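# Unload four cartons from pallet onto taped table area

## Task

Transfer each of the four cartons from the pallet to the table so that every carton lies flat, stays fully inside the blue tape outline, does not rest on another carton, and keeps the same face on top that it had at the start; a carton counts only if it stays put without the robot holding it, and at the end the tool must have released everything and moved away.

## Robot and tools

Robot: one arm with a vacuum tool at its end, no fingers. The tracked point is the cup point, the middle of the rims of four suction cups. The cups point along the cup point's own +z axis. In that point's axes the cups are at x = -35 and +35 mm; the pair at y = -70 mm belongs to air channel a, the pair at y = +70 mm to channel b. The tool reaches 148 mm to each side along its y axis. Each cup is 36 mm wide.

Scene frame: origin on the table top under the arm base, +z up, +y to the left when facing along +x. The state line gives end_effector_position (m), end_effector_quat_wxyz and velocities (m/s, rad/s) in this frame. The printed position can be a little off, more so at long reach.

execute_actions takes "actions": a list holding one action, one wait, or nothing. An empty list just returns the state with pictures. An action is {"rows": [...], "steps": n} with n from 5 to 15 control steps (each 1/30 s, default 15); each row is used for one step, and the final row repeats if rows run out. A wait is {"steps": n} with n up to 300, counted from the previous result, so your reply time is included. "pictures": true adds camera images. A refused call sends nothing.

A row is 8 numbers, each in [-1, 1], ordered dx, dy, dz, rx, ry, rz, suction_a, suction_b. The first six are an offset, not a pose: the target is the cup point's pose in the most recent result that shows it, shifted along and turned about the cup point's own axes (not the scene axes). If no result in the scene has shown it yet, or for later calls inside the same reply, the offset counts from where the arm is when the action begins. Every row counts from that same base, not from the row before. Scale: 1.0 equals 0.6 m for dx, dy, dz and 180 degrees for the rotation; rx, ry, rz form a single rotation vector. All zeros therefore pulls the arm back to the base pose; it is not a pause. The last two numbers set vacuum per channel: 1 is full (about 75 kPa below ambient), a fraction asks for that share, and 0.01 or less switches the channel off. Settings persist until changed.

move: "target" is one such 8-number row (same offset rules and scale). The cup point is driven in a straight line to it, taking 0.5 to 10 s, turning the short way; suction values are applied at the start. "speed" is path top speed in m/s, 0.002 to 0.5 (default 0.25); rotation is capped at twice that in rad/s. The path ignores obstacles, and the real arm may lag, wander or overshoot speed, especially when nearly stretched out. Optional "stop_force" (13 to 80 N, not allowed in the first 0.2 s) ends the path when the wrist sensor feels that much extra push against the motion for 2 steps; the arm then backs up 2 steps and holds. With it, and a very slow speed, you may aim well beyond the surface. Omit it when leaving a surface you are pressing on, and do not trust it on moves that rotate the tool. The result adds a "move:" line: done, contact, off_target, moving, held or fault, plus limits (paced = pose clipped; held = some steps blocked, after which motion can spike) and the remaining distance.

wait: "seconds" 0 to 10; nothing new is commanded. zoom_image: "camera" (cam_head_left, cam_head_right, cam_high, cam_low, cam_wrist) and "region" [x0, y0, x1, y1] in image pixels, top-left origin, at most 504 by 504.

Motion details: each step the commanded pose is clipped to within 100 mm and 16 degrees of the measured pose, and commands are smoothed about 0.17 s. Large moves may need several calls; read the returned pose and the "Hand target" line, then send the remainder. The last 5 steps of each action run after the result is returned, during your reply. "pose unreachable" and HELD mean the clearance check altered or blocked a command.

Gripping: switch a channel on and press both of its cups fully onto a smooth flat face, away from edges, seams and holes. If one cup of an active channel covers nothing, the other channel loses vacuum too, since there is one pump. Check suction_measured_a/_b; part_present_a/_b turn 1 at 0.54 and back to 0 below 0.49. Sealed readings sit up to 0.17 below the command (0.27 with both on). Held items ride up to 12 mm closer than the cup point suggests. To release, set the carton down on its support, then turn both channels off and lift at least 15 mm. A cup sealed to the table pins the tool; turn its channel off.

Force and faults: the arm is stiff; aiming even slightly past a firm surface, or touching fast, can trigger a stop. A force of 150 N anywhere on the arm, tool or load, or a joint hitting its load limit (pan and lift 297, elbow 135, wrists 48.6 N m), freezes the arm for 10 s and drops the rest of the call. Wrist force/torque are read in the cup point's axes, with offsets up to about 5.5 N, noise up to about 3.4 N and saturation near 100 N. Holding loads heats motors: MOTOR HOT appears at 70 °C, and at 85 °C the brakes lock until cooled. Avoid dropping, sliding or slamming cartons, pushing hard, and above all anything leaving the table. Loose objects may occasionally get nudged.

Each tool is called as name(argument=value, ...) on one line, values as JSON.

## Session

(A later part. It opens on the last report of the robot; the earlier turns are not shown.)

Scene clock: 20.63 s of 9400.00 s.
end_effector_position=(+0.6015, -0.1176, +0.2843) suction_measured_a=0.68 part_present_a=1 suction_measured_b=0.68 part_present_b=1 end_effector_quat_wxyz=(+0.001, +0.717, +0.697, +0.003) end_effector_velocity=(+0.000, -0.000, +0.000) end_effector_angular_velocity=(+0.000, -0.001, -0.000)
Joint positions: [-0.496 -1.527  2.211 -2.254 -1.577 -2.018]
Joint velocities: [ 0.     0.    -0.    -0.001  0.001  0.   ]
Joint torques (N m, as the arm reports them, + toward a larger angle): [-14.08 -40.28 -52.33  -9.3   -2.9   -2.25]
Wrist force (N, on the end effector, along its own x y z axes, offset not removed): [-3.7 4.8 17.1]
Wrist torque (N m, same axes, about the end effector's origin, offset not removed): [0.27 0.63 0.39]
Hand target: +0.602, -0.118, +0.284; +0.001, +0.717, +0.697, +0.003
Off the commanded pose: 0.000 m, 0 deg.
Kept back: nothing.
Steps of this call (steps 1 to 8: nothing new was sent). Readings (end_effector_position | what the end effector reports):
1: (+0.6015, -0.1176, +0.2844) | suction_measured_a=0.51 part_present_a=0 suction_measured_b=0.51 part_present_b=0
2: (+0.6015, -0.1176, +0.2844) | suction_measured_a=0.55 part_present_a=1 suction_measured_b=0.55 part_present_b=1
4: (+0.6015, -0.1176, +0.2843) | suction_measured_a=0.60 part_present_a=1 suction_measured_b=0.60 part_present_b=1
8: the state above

move(target=[0.38,-0.09,-0.03,0,0,0,1,1], speed=0.35)

move(target=[0.32,0,0.234,0,0,-0.002,1,1], speed=0.35)

move(target=[0,0,0.02,0,0,0,1,1], speed=0.008, stop_force=14)

zoom_image(camera="cam_head_left", region=[380,170,540,260])

Scene clock: 22.37 s of 9400.00 s.
end_effector_position=(+0.5540, +0.1111, +0.3024) suction_measured_a=0.79 part_present_a=1 suction_measured_b=0.79 part_present_b=1 end_effector_quat_wxyz=(+0.001, +0.717, +0.697, +0.003) end_effector_velocity=(-0.000, +0.003, +0.000) end_effector_angular_velocity=(-0.001, +0.001, -0.000)
Joint positions: [-0.13  -1.628  2.274 -2.213 -1.577 -1.652]
Joint velocities: [ 0.006  0.001 -0.001  0.001 -0.001  0.006]
Joint torques (N m, as the arm reports them, + toward a larger angle): [ 17.57 -30.09 -68.1   -4.29  -2.97   2.14]
Wrist force (N, on the end effector, along its own x y z axes, offset not removed): [-1.5 -1.9 18.3]
Wrist torque (N m, same axes, about the end effector's origin, offset not removed): [-0.88 0.27 0.17]
Hand target: +0.554, +0.111, +0.302; +0.001, +0.717, +0.697, +0.003
Off the commanded pose: 0.001 m, 0 deg.
Kept back: nothing.
move: done
camera_calibration (this result's frames):
cam_wrist: T_world_to_cam=[[-0.999829, -0.0179455, -0.00453816, 0.560317], [-0.0168265, 0.778966, 0.62684, -0.225815], [-0.00771387, 0.626809, -0.779135, 0.304699], [0, 0, 0, 1]] pos_world=[0.558772, -0.00503073, 0.381494]

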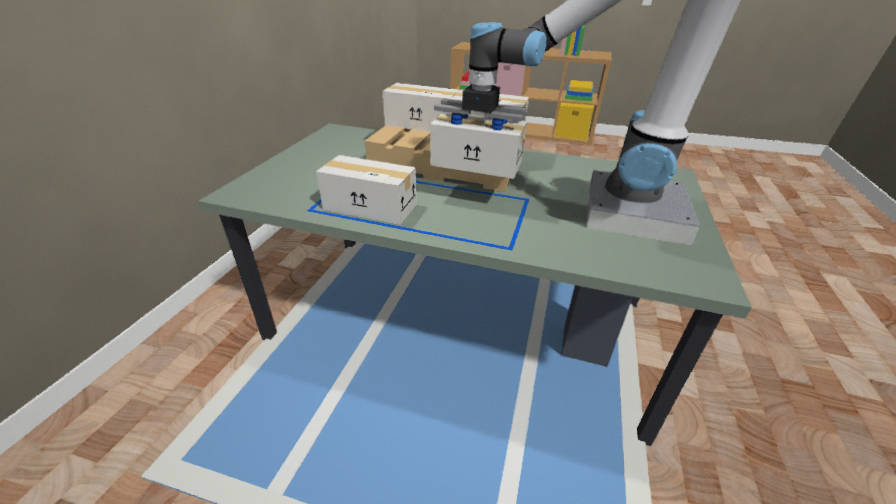

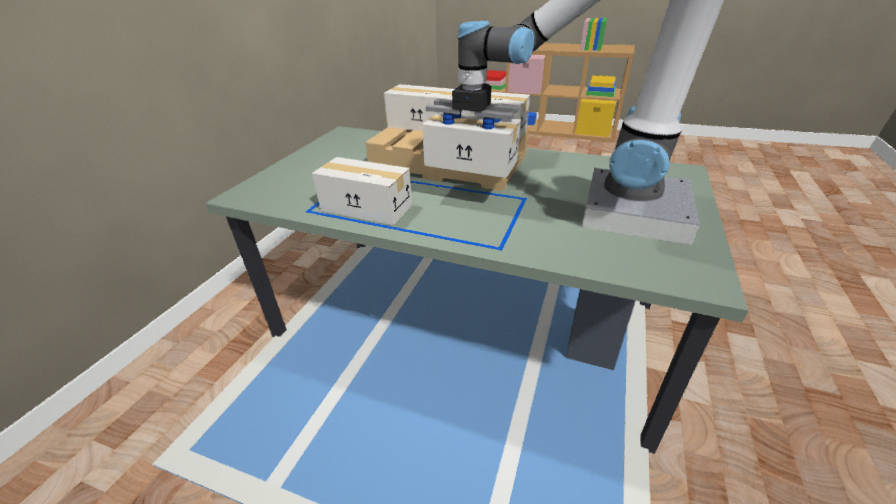

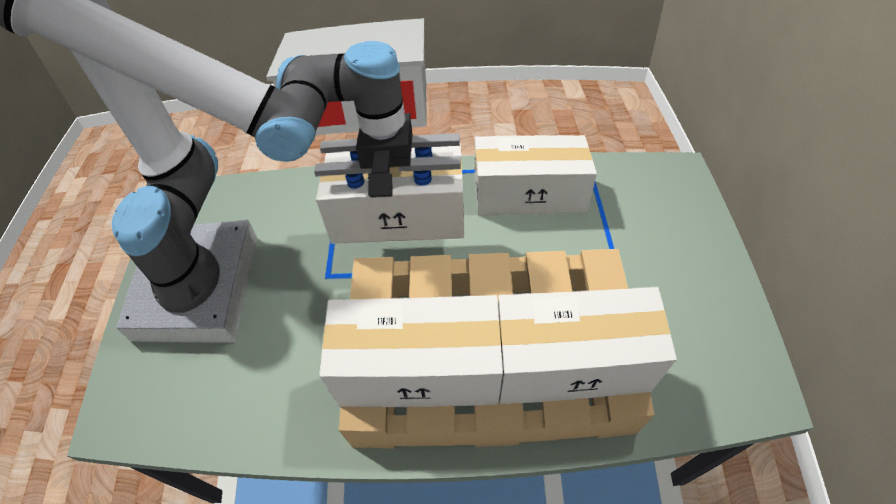

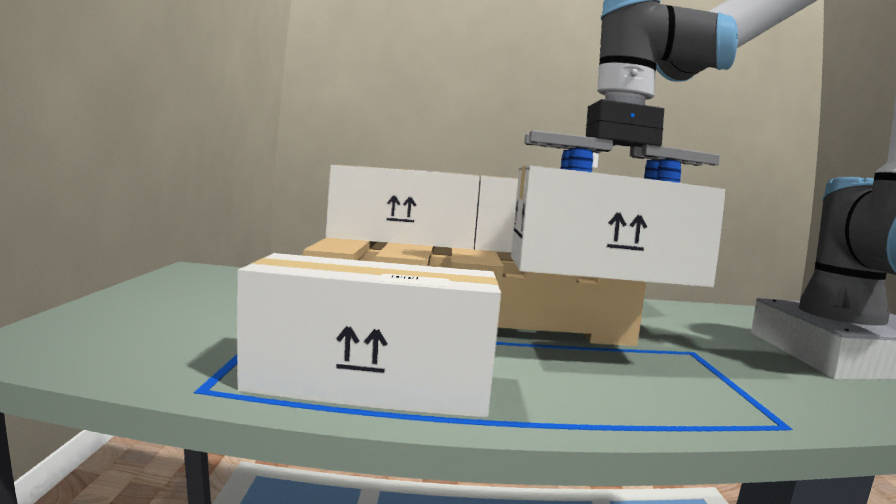

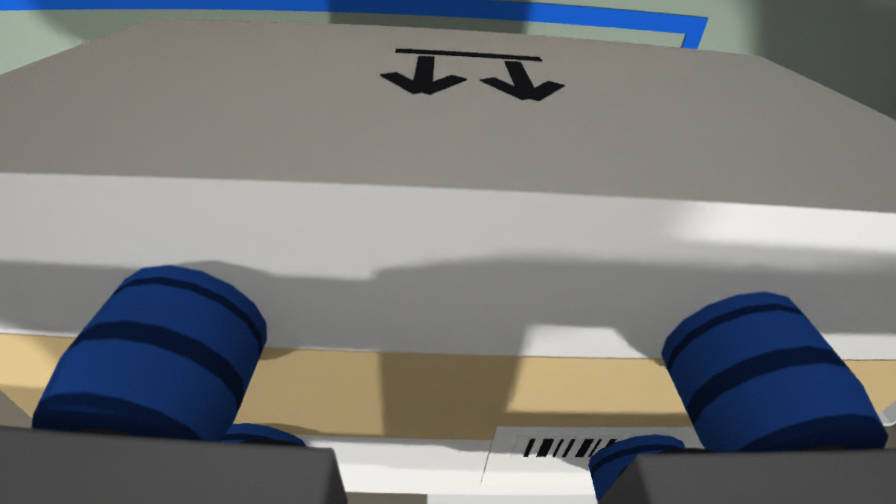

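Scene clock: 23.83 s of 9400.00 s.
end_effector_position=(+0.5605, +0.3027, +0.1628) suction_measured_a=0.79 part_present_a=1 suction_measured_b=0.79 part_present_b=1 end_effector_quat_wxyz=(+0.001, +0.715, +0.699, +0.003) end_effector_velocity=(+0.001, +0.002, -0.002) end_effector_angular_velocity=(-0.001, -0.000, -0.001)
Joint positions: [ 0.2   -1.304  2.251 -2.513 -1.576 -1.328]
Joint velocities: [ 0.003  0.006 -0.002 -0.003 -0.001  0.004]
Joint torques (N m, as the arm reports them, + toward a larger angle): [ 10.73 -55.33 -55.4   -9.61  -3.12   1.69]
Wrist force (N, on the end effector, along its own x y z axes, offset not removed): [-1.3 3.4 17.8]
Wrist torque (N m, same axes, about the end effector's origin, offset not removed): [-0.09 0.14 0.47]
Hand target: +0.561, +0.303, +0.163; +0.001, +0.715, +0.699, +0.003
Off the commanded pose: 0.001 m, 0 deg.
Kept back: nothing.
move: done
camera_calibration (this result's frames):
cam_wrist: T_world_to_cam=[[-0.999696, -0.0242611, -0.00439995, 0.571466], [-0.0216679, 0.779245, 0.626344, -0.284763], [-0.0117672, 0.626249, -0.779534, 0.078434], [0, 0, 0, 1]] pos_world=[0.566045, 0.186646, 0.242016]

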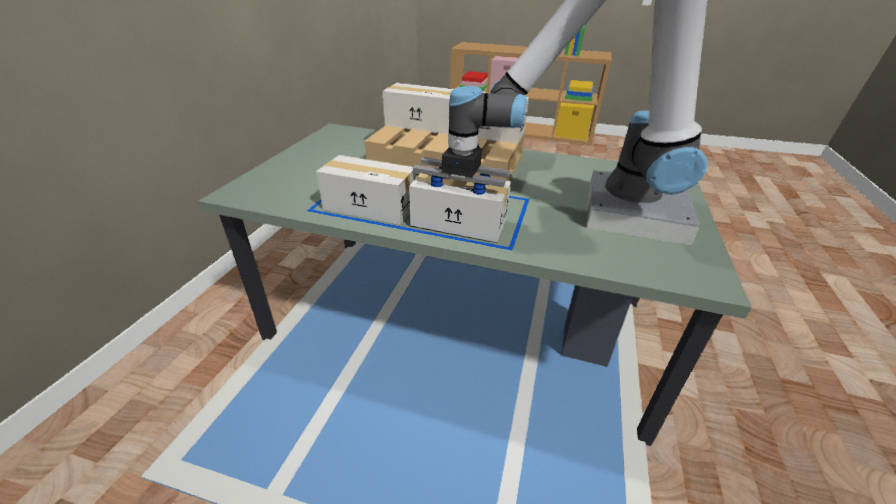

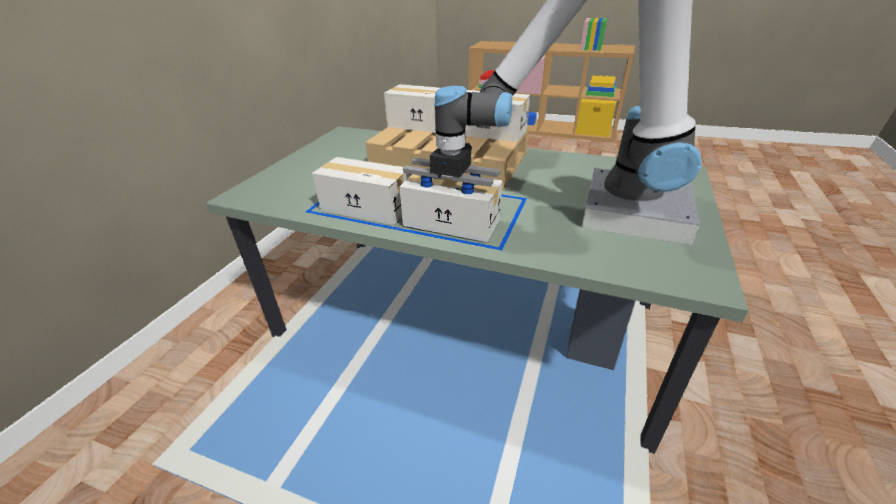

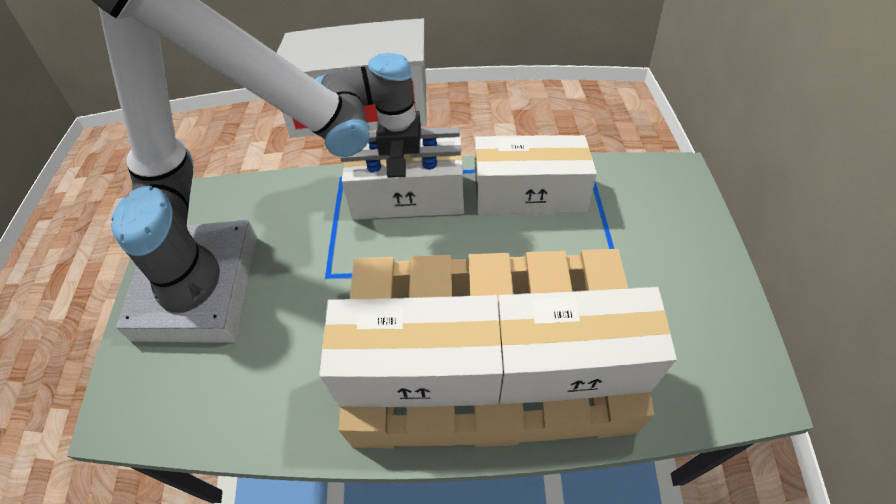

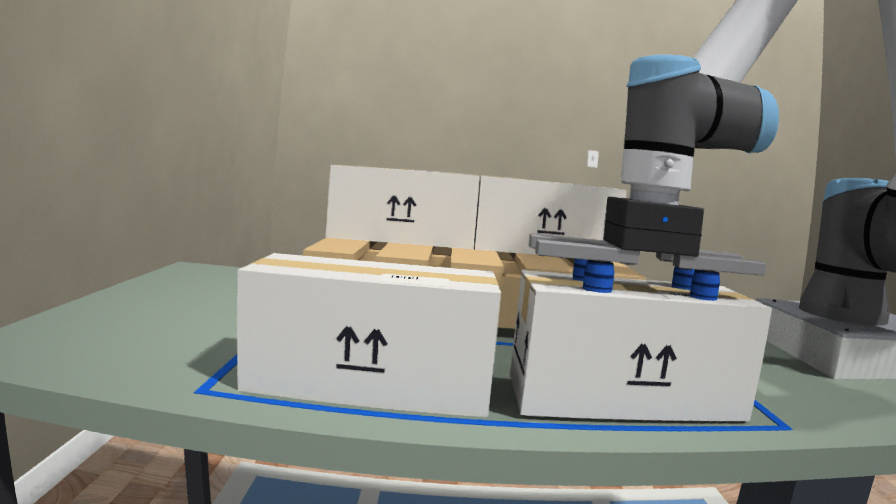

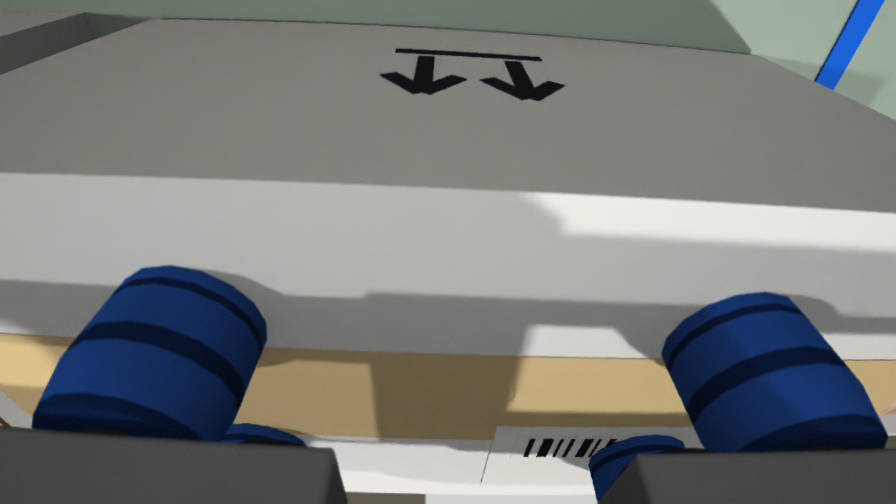

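Scene clock: 24.77 s of 9400.00 s.
end_effector_position=(+0.5606, +0.3028, +0.1585) suction_measured_a=0.79 part_present_a=1 suction_measured_b=0.79 part_present_b=1 end_effector_quat_wxyz=(+0.001, +0.715, +0.699, +0.003) end_effector_velocity=(-0.002, -0.001, +0.001) end_effector_angular_velocity=(-0.001, +0.003, +0.000)
Joint positions: [ 0.2   -1.296  2.253 -2.522 -1.576 -1.328]
Joint velocities: [-0.001 -0.003  0.001  0.005 -0.    -0.001]
Joint torques (N m, as the arm reports them, + toward a larger angle): [-17.04 -68.92 -35.07  -4.95  -1.45  -2.5 ]
Wrist force (N, on the end effector, along its own x y z axes, offset not removed): [3.8 3.4 -16.6]
Wrist torque (N m, same axes, about the end effector's origin, offset not removed): [5.03 -1.07 0.74]
Hand target: +0.561, +0.303, +0.159; +0.001, +0.715, +0.699, +0.003
Off the commanded pose: 0.008 m, 0 deg.
Kept back: nothing.
move: contact
camera_calibration (this result's frames):
cam_wrist: T_world_to_cam=[[-0.999696, -0.0242691, -0.00444672, 0.571515], [-0.0217034, 0.779248, 0.626339, -0.282073], [-0.0117356, 0.626245, -0.779538, 0.0750471], [0, 0, 0, 1]] pos_world=[0.5661, 0.186678, 0.237717]

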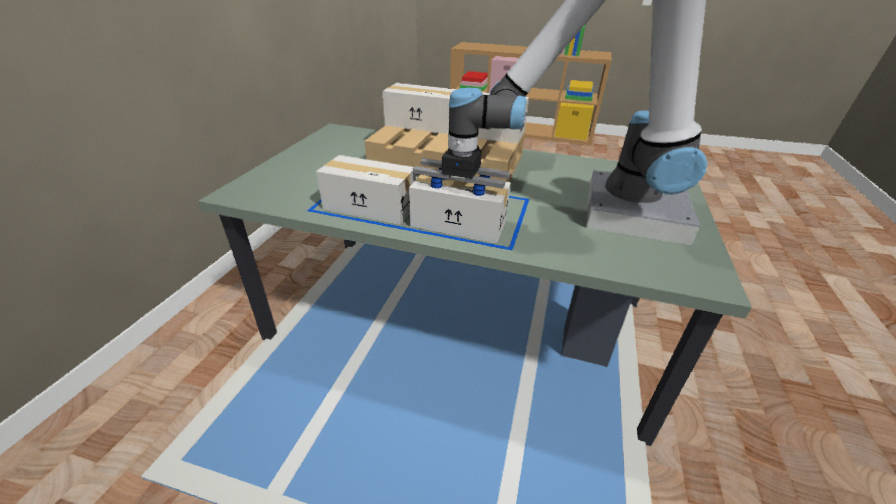

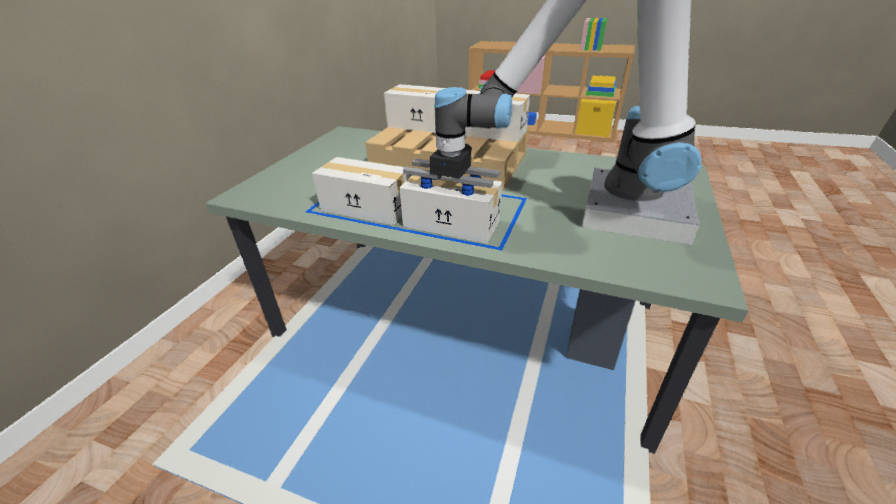

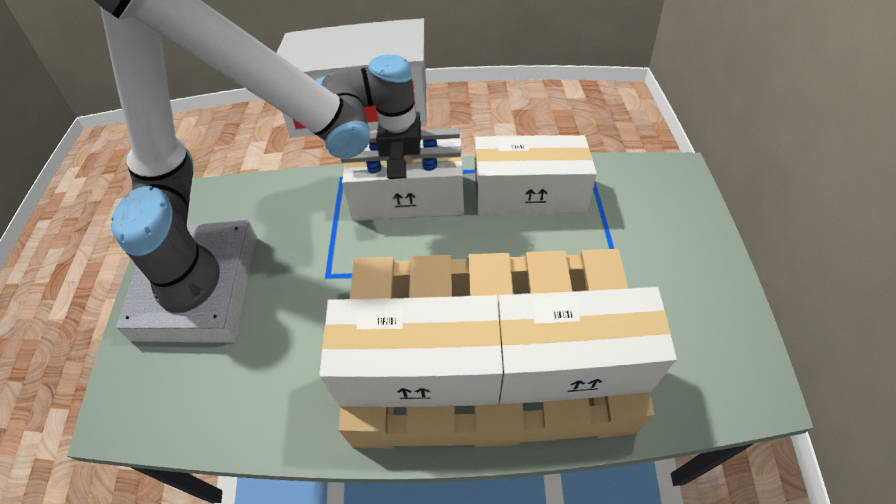

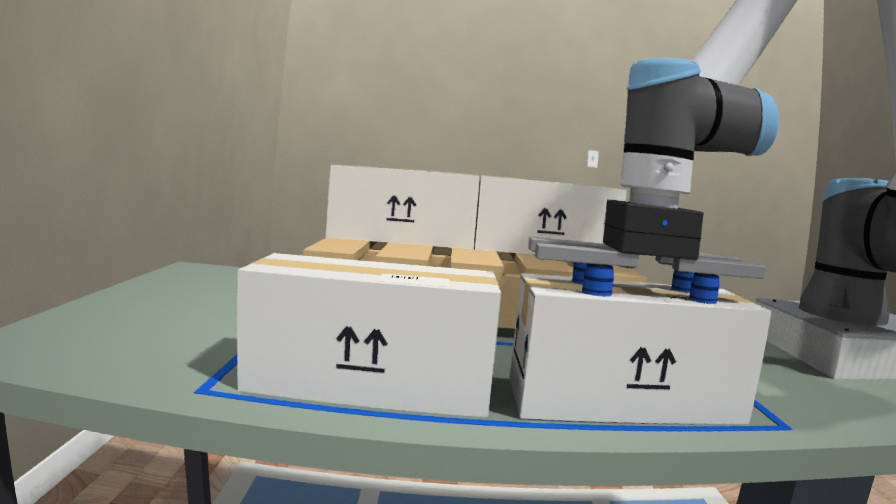

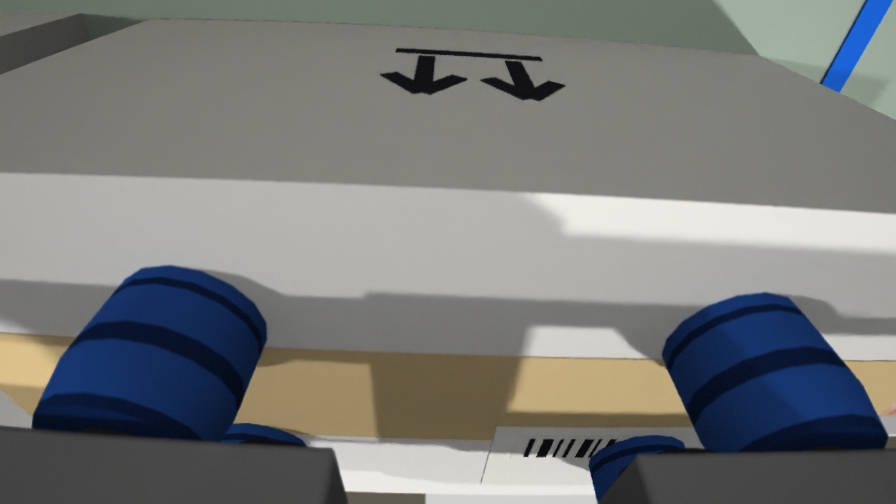

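Region (380, 170, 540, 260) of cam_head_left's 896x504 image, scaled by 3.150, with more detail than that image has; it fills the top 284 rows of this view, and the rest is white.

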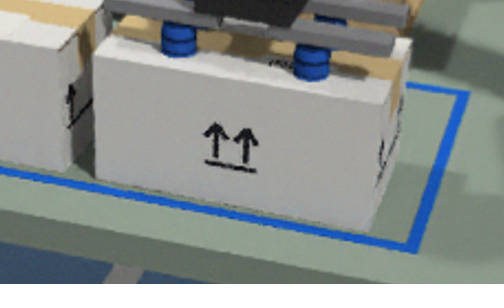

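execute_actions(actions=[{"rows":[[0,0,0,0,0,0,0,0]],"steps":5}])

move(target=[-0.02,0,-0.23,0.002,-0.0007,0,0,0], speed=0.5)

move(target=[-0.938,0.085,-0.02,0,0,0.002,0,0], speed=0.5)

move(target=[0,0,0.042,0,0,0,1,1], speed=0.04)

Scene clock: 25.07 s of 9400.00 s.
end_effector_position=(+0.5605, +0.3027, +0.1587) suction_measured_a=0.79 part_present_a=1 suction_measured_b=0.79 part_present_b=1 end_effector_quat_wxyz=(+0.001, +0.715, +0.699, +0.003) end_effector_velocity=(-0.000, -0.000, +0.000) end_effector_angular_velocity=(+0.000, +0.000, -0.000)
Joint positions: [ 0.2   -1.297  2.253 -2.521 -1.576 -1.328]
Joint velocities: [-0.001 -0.001  0.     0.001  0.    -0.001]
Joint torques (N m, as the arm reports them, + toward a larger angle): [-15.42 -75.55 -44.38  -3.47  -1.45  -2.45]
Wrist force (N, on the end effector, along its own x y z axes, offset not removed): [3.0 4.0 0.5]
Wrist torque (N m, same axes, about the end effector's origin, offset not removed): [1.82 -0.58 0.47]
Kept back: the last 5 steps of this action.
Steps of this call (steps 1 to 9: nothing new was sent). Readings (end_effector_position | what the end effector reports):
1: (+0.5606, +0.3028, +0.1586) | suction_measured_a=0.79 part_present_a=1 suction_measured_b=0.79 part_present_b=1
2: (+0.5606, +0.3028, +0.1586) | suction_measured_a=0.79 part_present_a=1 suction_measured_b=0.79 part_present_b=1
4: (+0.5605, +0.3028, +0.1587) | suction_measured_a=0.79 part_present_a=1 suction_measured_b=0.79 part_present_b=1
8: (+0.5605, +0.3027, +0.1587) | suction_measured_a=0.79 part_present_a=1 suction_measured_b=0.79 part_present_b=1
9: the state above

Scene clock: 26.43 s of 9400.00 s.
end_effector_position=(+0.5595, +0.2906, +0.2964) suction_measured_a=0.00 part_present_a=0 suction_measured_b=0.00 part_present_b=0 end_effector_quat_wxyz=(-0.000, +0.715, +0.699, +0.000) end_effector_velocity=(-0.000, -0.001, +0.003) end_effector_angular_velocity=(-0.000, +0.002, -0.001)
Joint positions: [ 0.183 -1.505  2.165 -2.219 -1.577 -1.346]
Joint velocities: [-0.001 -0.003 -0.002  0.007  0.     0.   ]
Joint torques (N m, as the arm reports them, + toward a larger angle): [-17.13 -64.34 -57.14  -2.38  -3.26  -2.08]
Wrist force (N, on the end effector, along its own x y z axes, offset not removed): [-1.2 1.4 -3.3]
Wrist torque (N m, same axes, about the end effector's origin, offset not removed): [0.15 0.01 0.34]
Hand target: +0.559, +0.291, +0.297; -0.000, +0.715, +0.699, +0.000
Off your previous action's commanded pose: 0.000 m, 0 deg at its last step (step 5 of this call).
Off the commanded pose: 0.001 m, 0 deg.
Kept back: nothing.
move: done
camera_calibration (this result's frames):
cam_wrist: T_world_to_cam=[[-0.999705, -0.024273, 0.00111132, 0.569082], [-0.0182534, 0.780398, 0.625016, -0.360853], [-0.0160383, 0.624811, -0.780611, 0.193314], [0, 0, 0, 1]] pos_world=[0.565427, 0.174638, 0.37581]

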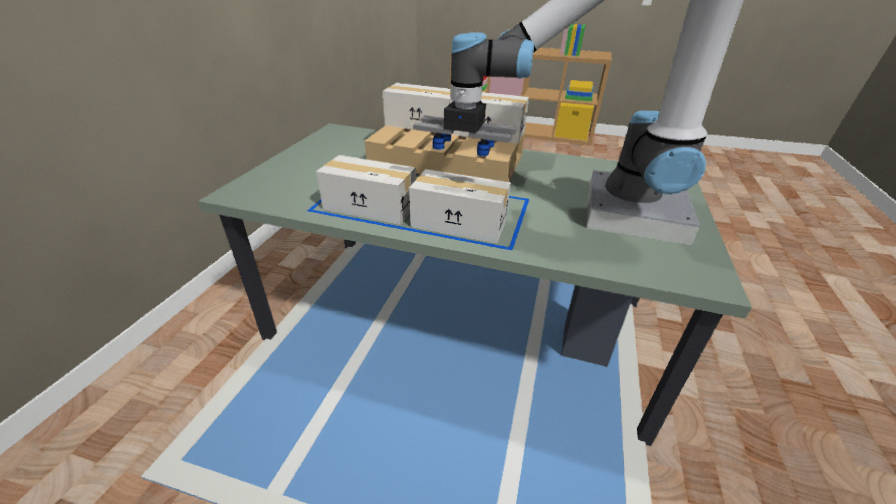

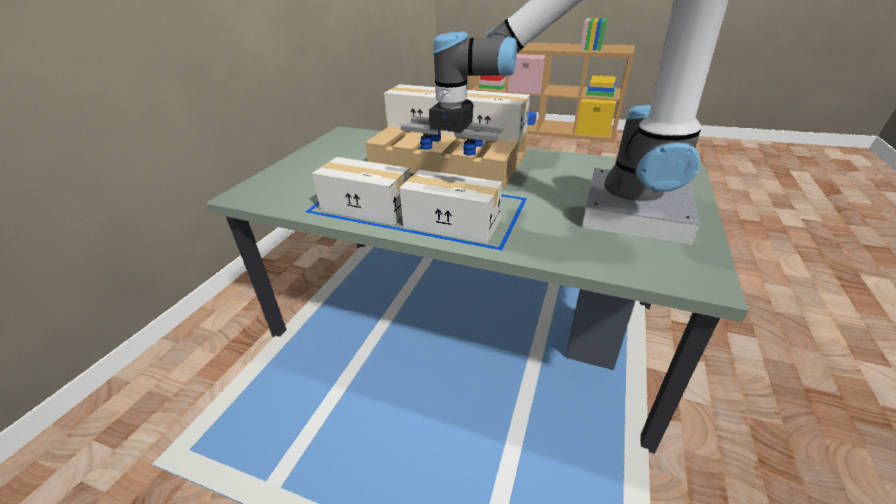

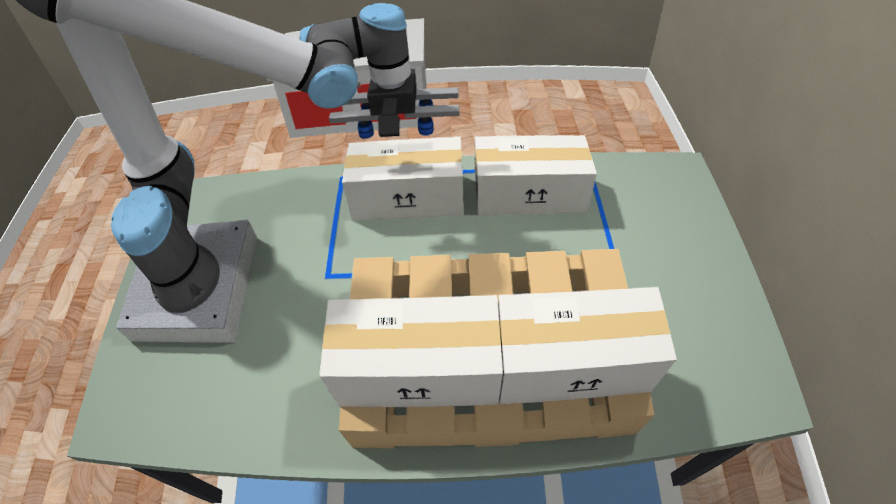

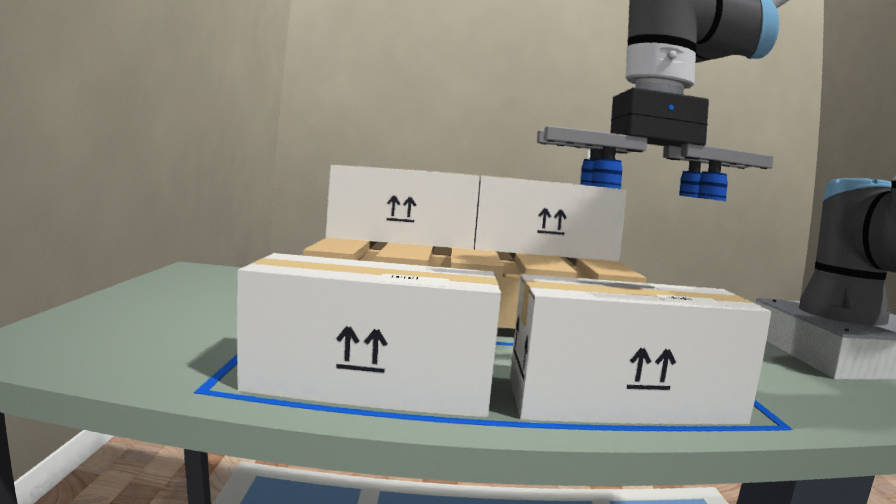

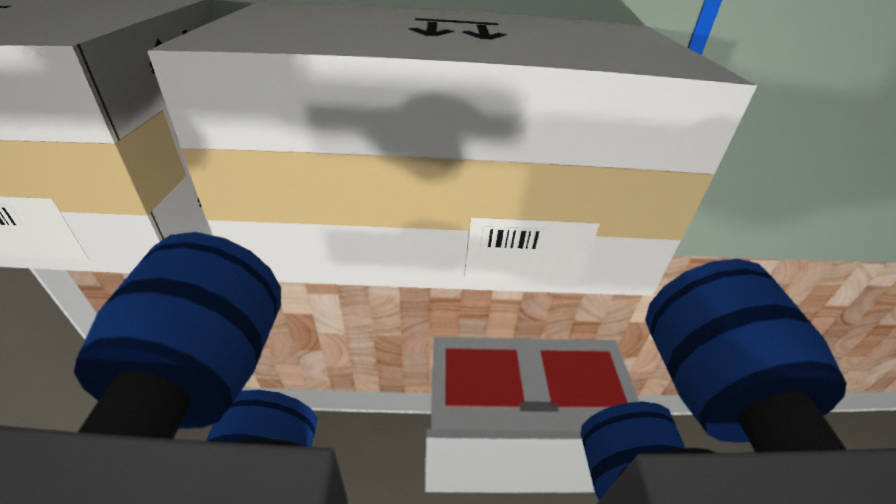

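Scene clock: 28.50 s of 9400.00 s.
end_effector_position=(+0.5977, -0.2722, +0.3084) suction_measured_a=0.00 part_present_a=0 suction_measured_b=0.00 part_present_b=0 end_effector_quat_wxyz=(-0.000, +0.717, +0.697, +0.001) end_effector_velocity=(-0.000, -0.002, -0.002) end_effector_angular_velocity=(+0.002, +0.002, +0.001)
Joint positions: [-0.708 -1.486  2.11  -2.192 -1.582 -2.23 ]
Joint velocities: [-0.002  0.003 -0.     0.     0.    -0.004]
Joint torques (N m, as the arm reports them, + toward a larger angle): [-14.7  -35.17 -56.93  -2.5    2.87  -2.45]
Wrist force (N, on the end effector, along its own x y z axes, offset not removed): [1.3 3.3 0.3]
Wrist torque (N m, same axes, about the end effector's origin, offset not removed): [0.44 -0.21 0.33]
Hand target: +0.598, -0.272, +0.308; -0.000, +0.717, +0.697, +0.001
Off the commanded pose: 0.001 m, 0 deg.
Kept back: nothing.
move: done; limits=paced
camera_calibration (this result's frames):
cam_wrist: T_world_to_cam=[[-0.999839, -0.0179564, 0.000322632, 0.595627], [-0.0137981, 0.779546, 0.626194, 0.0683169], [-0.0114957, 0.626088, -0.779668, 0.552198], [0, 0, 0, 1]] pos_world=[0.602821, -0.388286, 0.387559]

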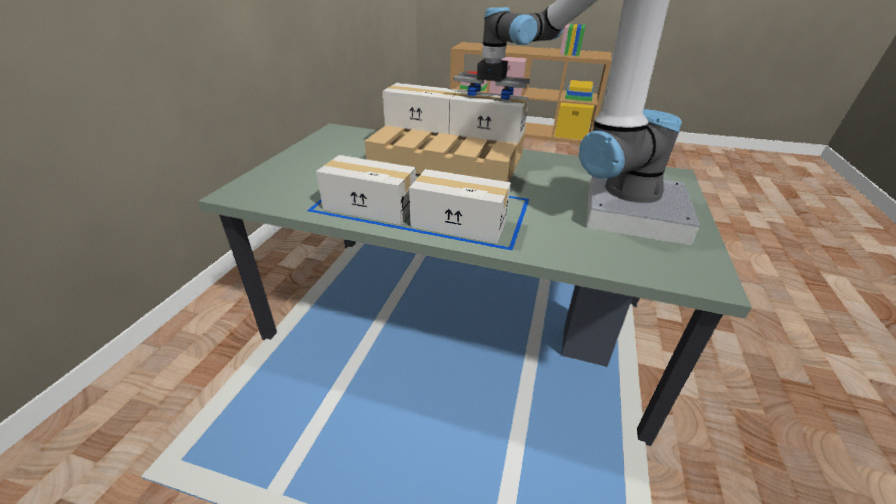

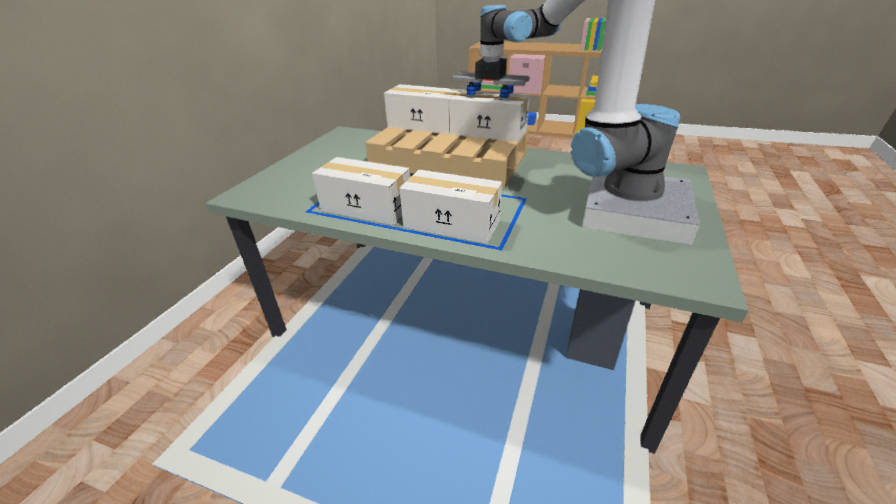

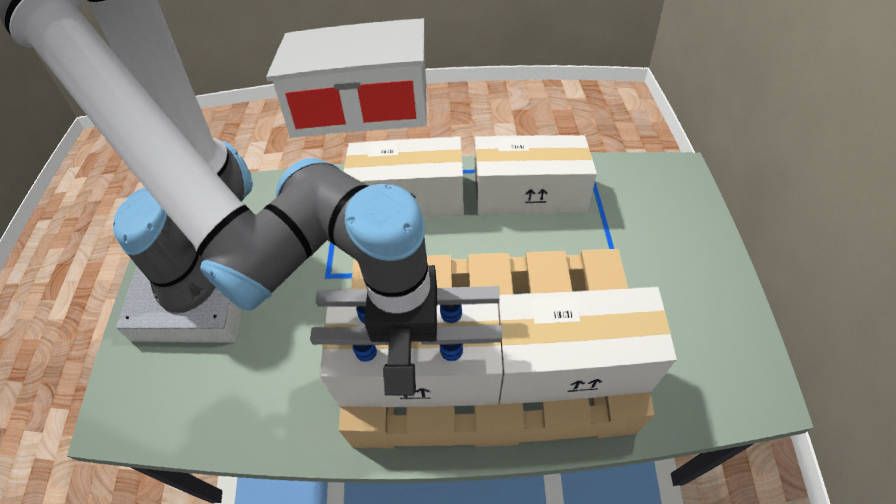

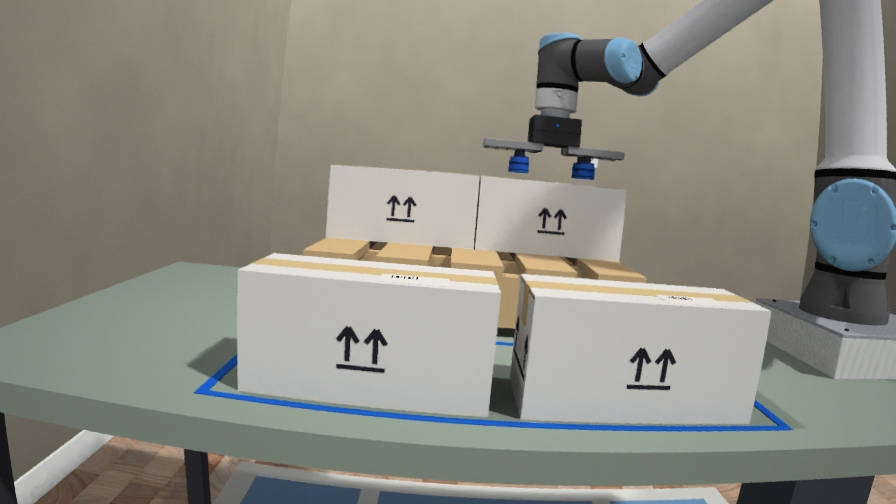

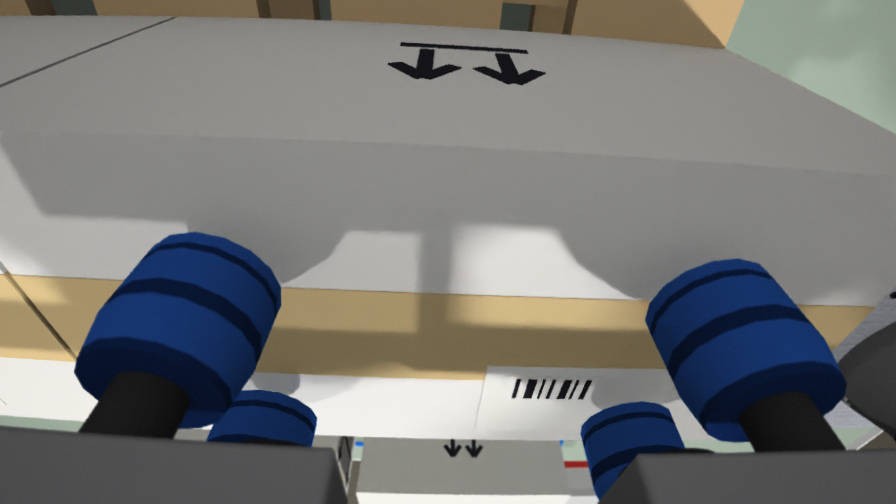

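Scene clock: 29.53 s of 9400.00 s.
end_effector_position=(+0.5977, -0.2721, +0.2834) suction_measured_a=0.53 part_present_a=0 suction_measured_b=0.53 part_present_b=0 end_effector_quat_wxyz=(-0.000, +0.717, +0.697, +0.001) end_effector_velocity=(+0.001, -0.001, -0.001) end_effector_angular_velocity=(-0.003, -0.004, -0.001)
Joint positions: [-0.709 -1.457  2.132 -2.243 -1.581 -2.231]
Joint velocities: [-0.     0.003  0.001 -0.009 -0.     0.   ]
Joint torques (N m, as the arm reports them, + toward a larger angle): [-10.17 -46.29 -53.49  -8.02   1.16  -2.09]
Wrist force (N, on the end effector, along its own x y z axes, offset not removed): [-1.4 -1.3 12.6]
Wrist torque (N m, same axes, about the end effector's origin, offset not removed): [-0.30 0.22 0.26]
Hand target: +0.598, -0.272, +0.283; -0.000, +0.717, +0.697, +0.001
Off the commanded pose: 0.000 m, 0 deg.
Kept back: nothing.
move: done
camera_calibration (this result's frames):
cam_wrist: T_world_to_cam=[[-0.999839, -0.0179568, 0.000534513, 0.595545], [-0.0136634, 0.779425, 0.626346, 0.0837157], [-0.0116638, 0.626238, -0.779545, 0.532806], [0, 0, 0, 1]] pos_world=[0.602807, -0.388219, 0.362593]

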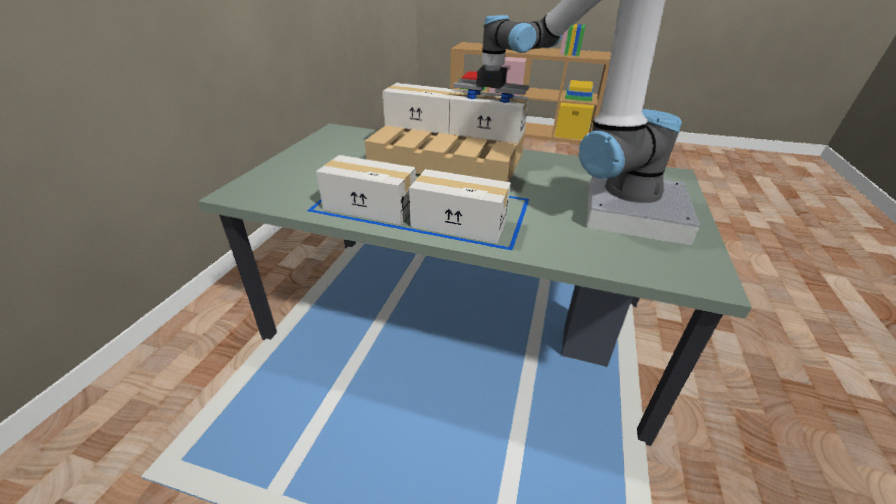

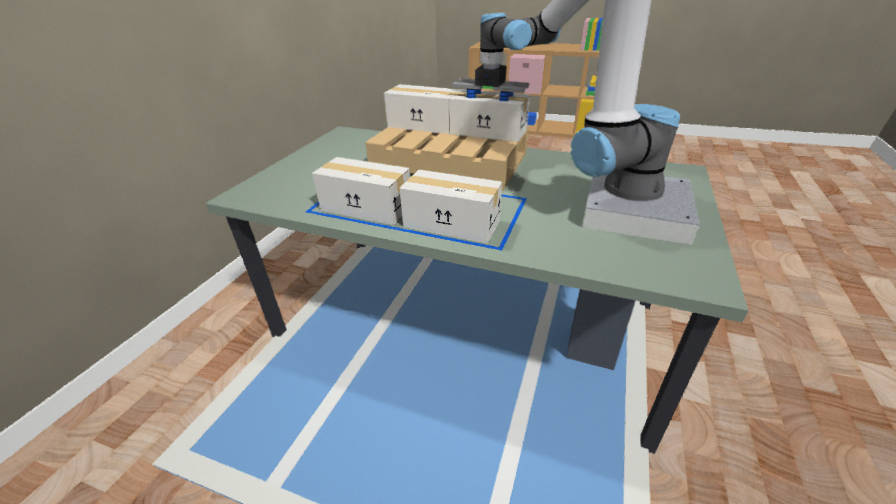

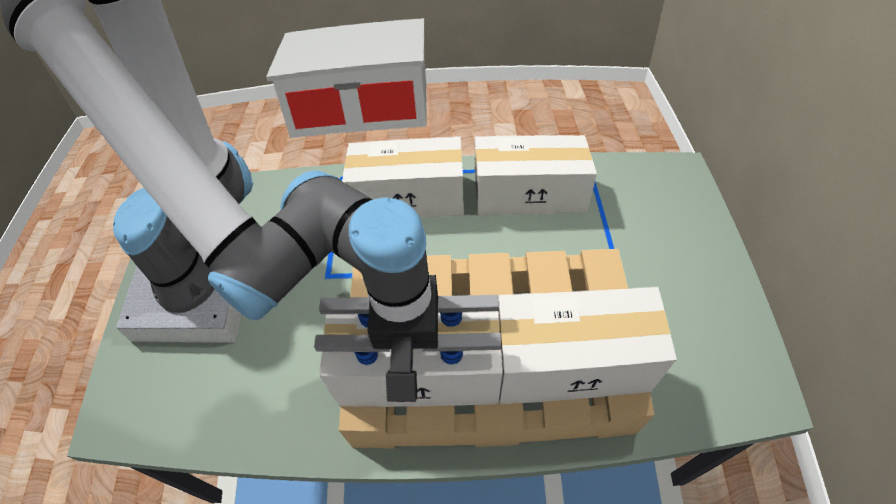

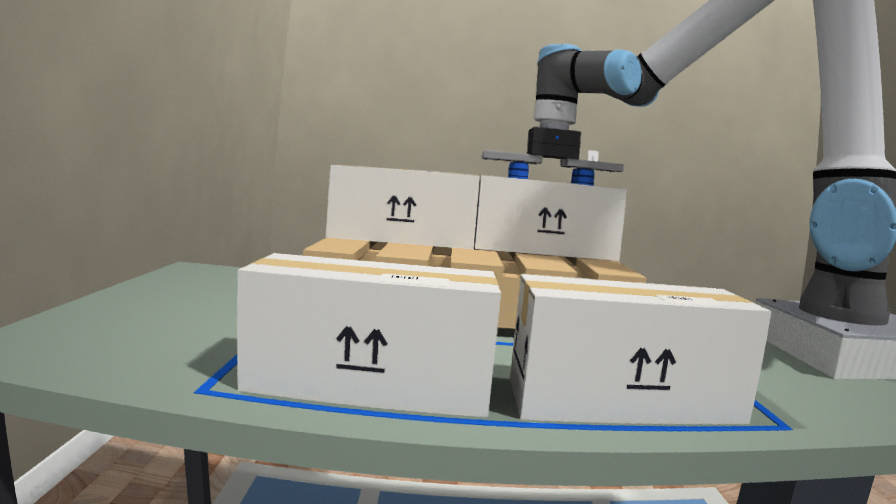

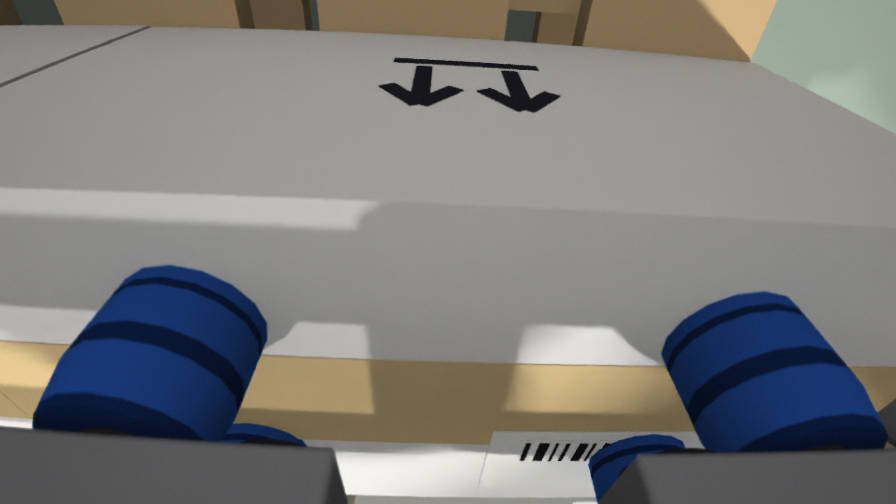

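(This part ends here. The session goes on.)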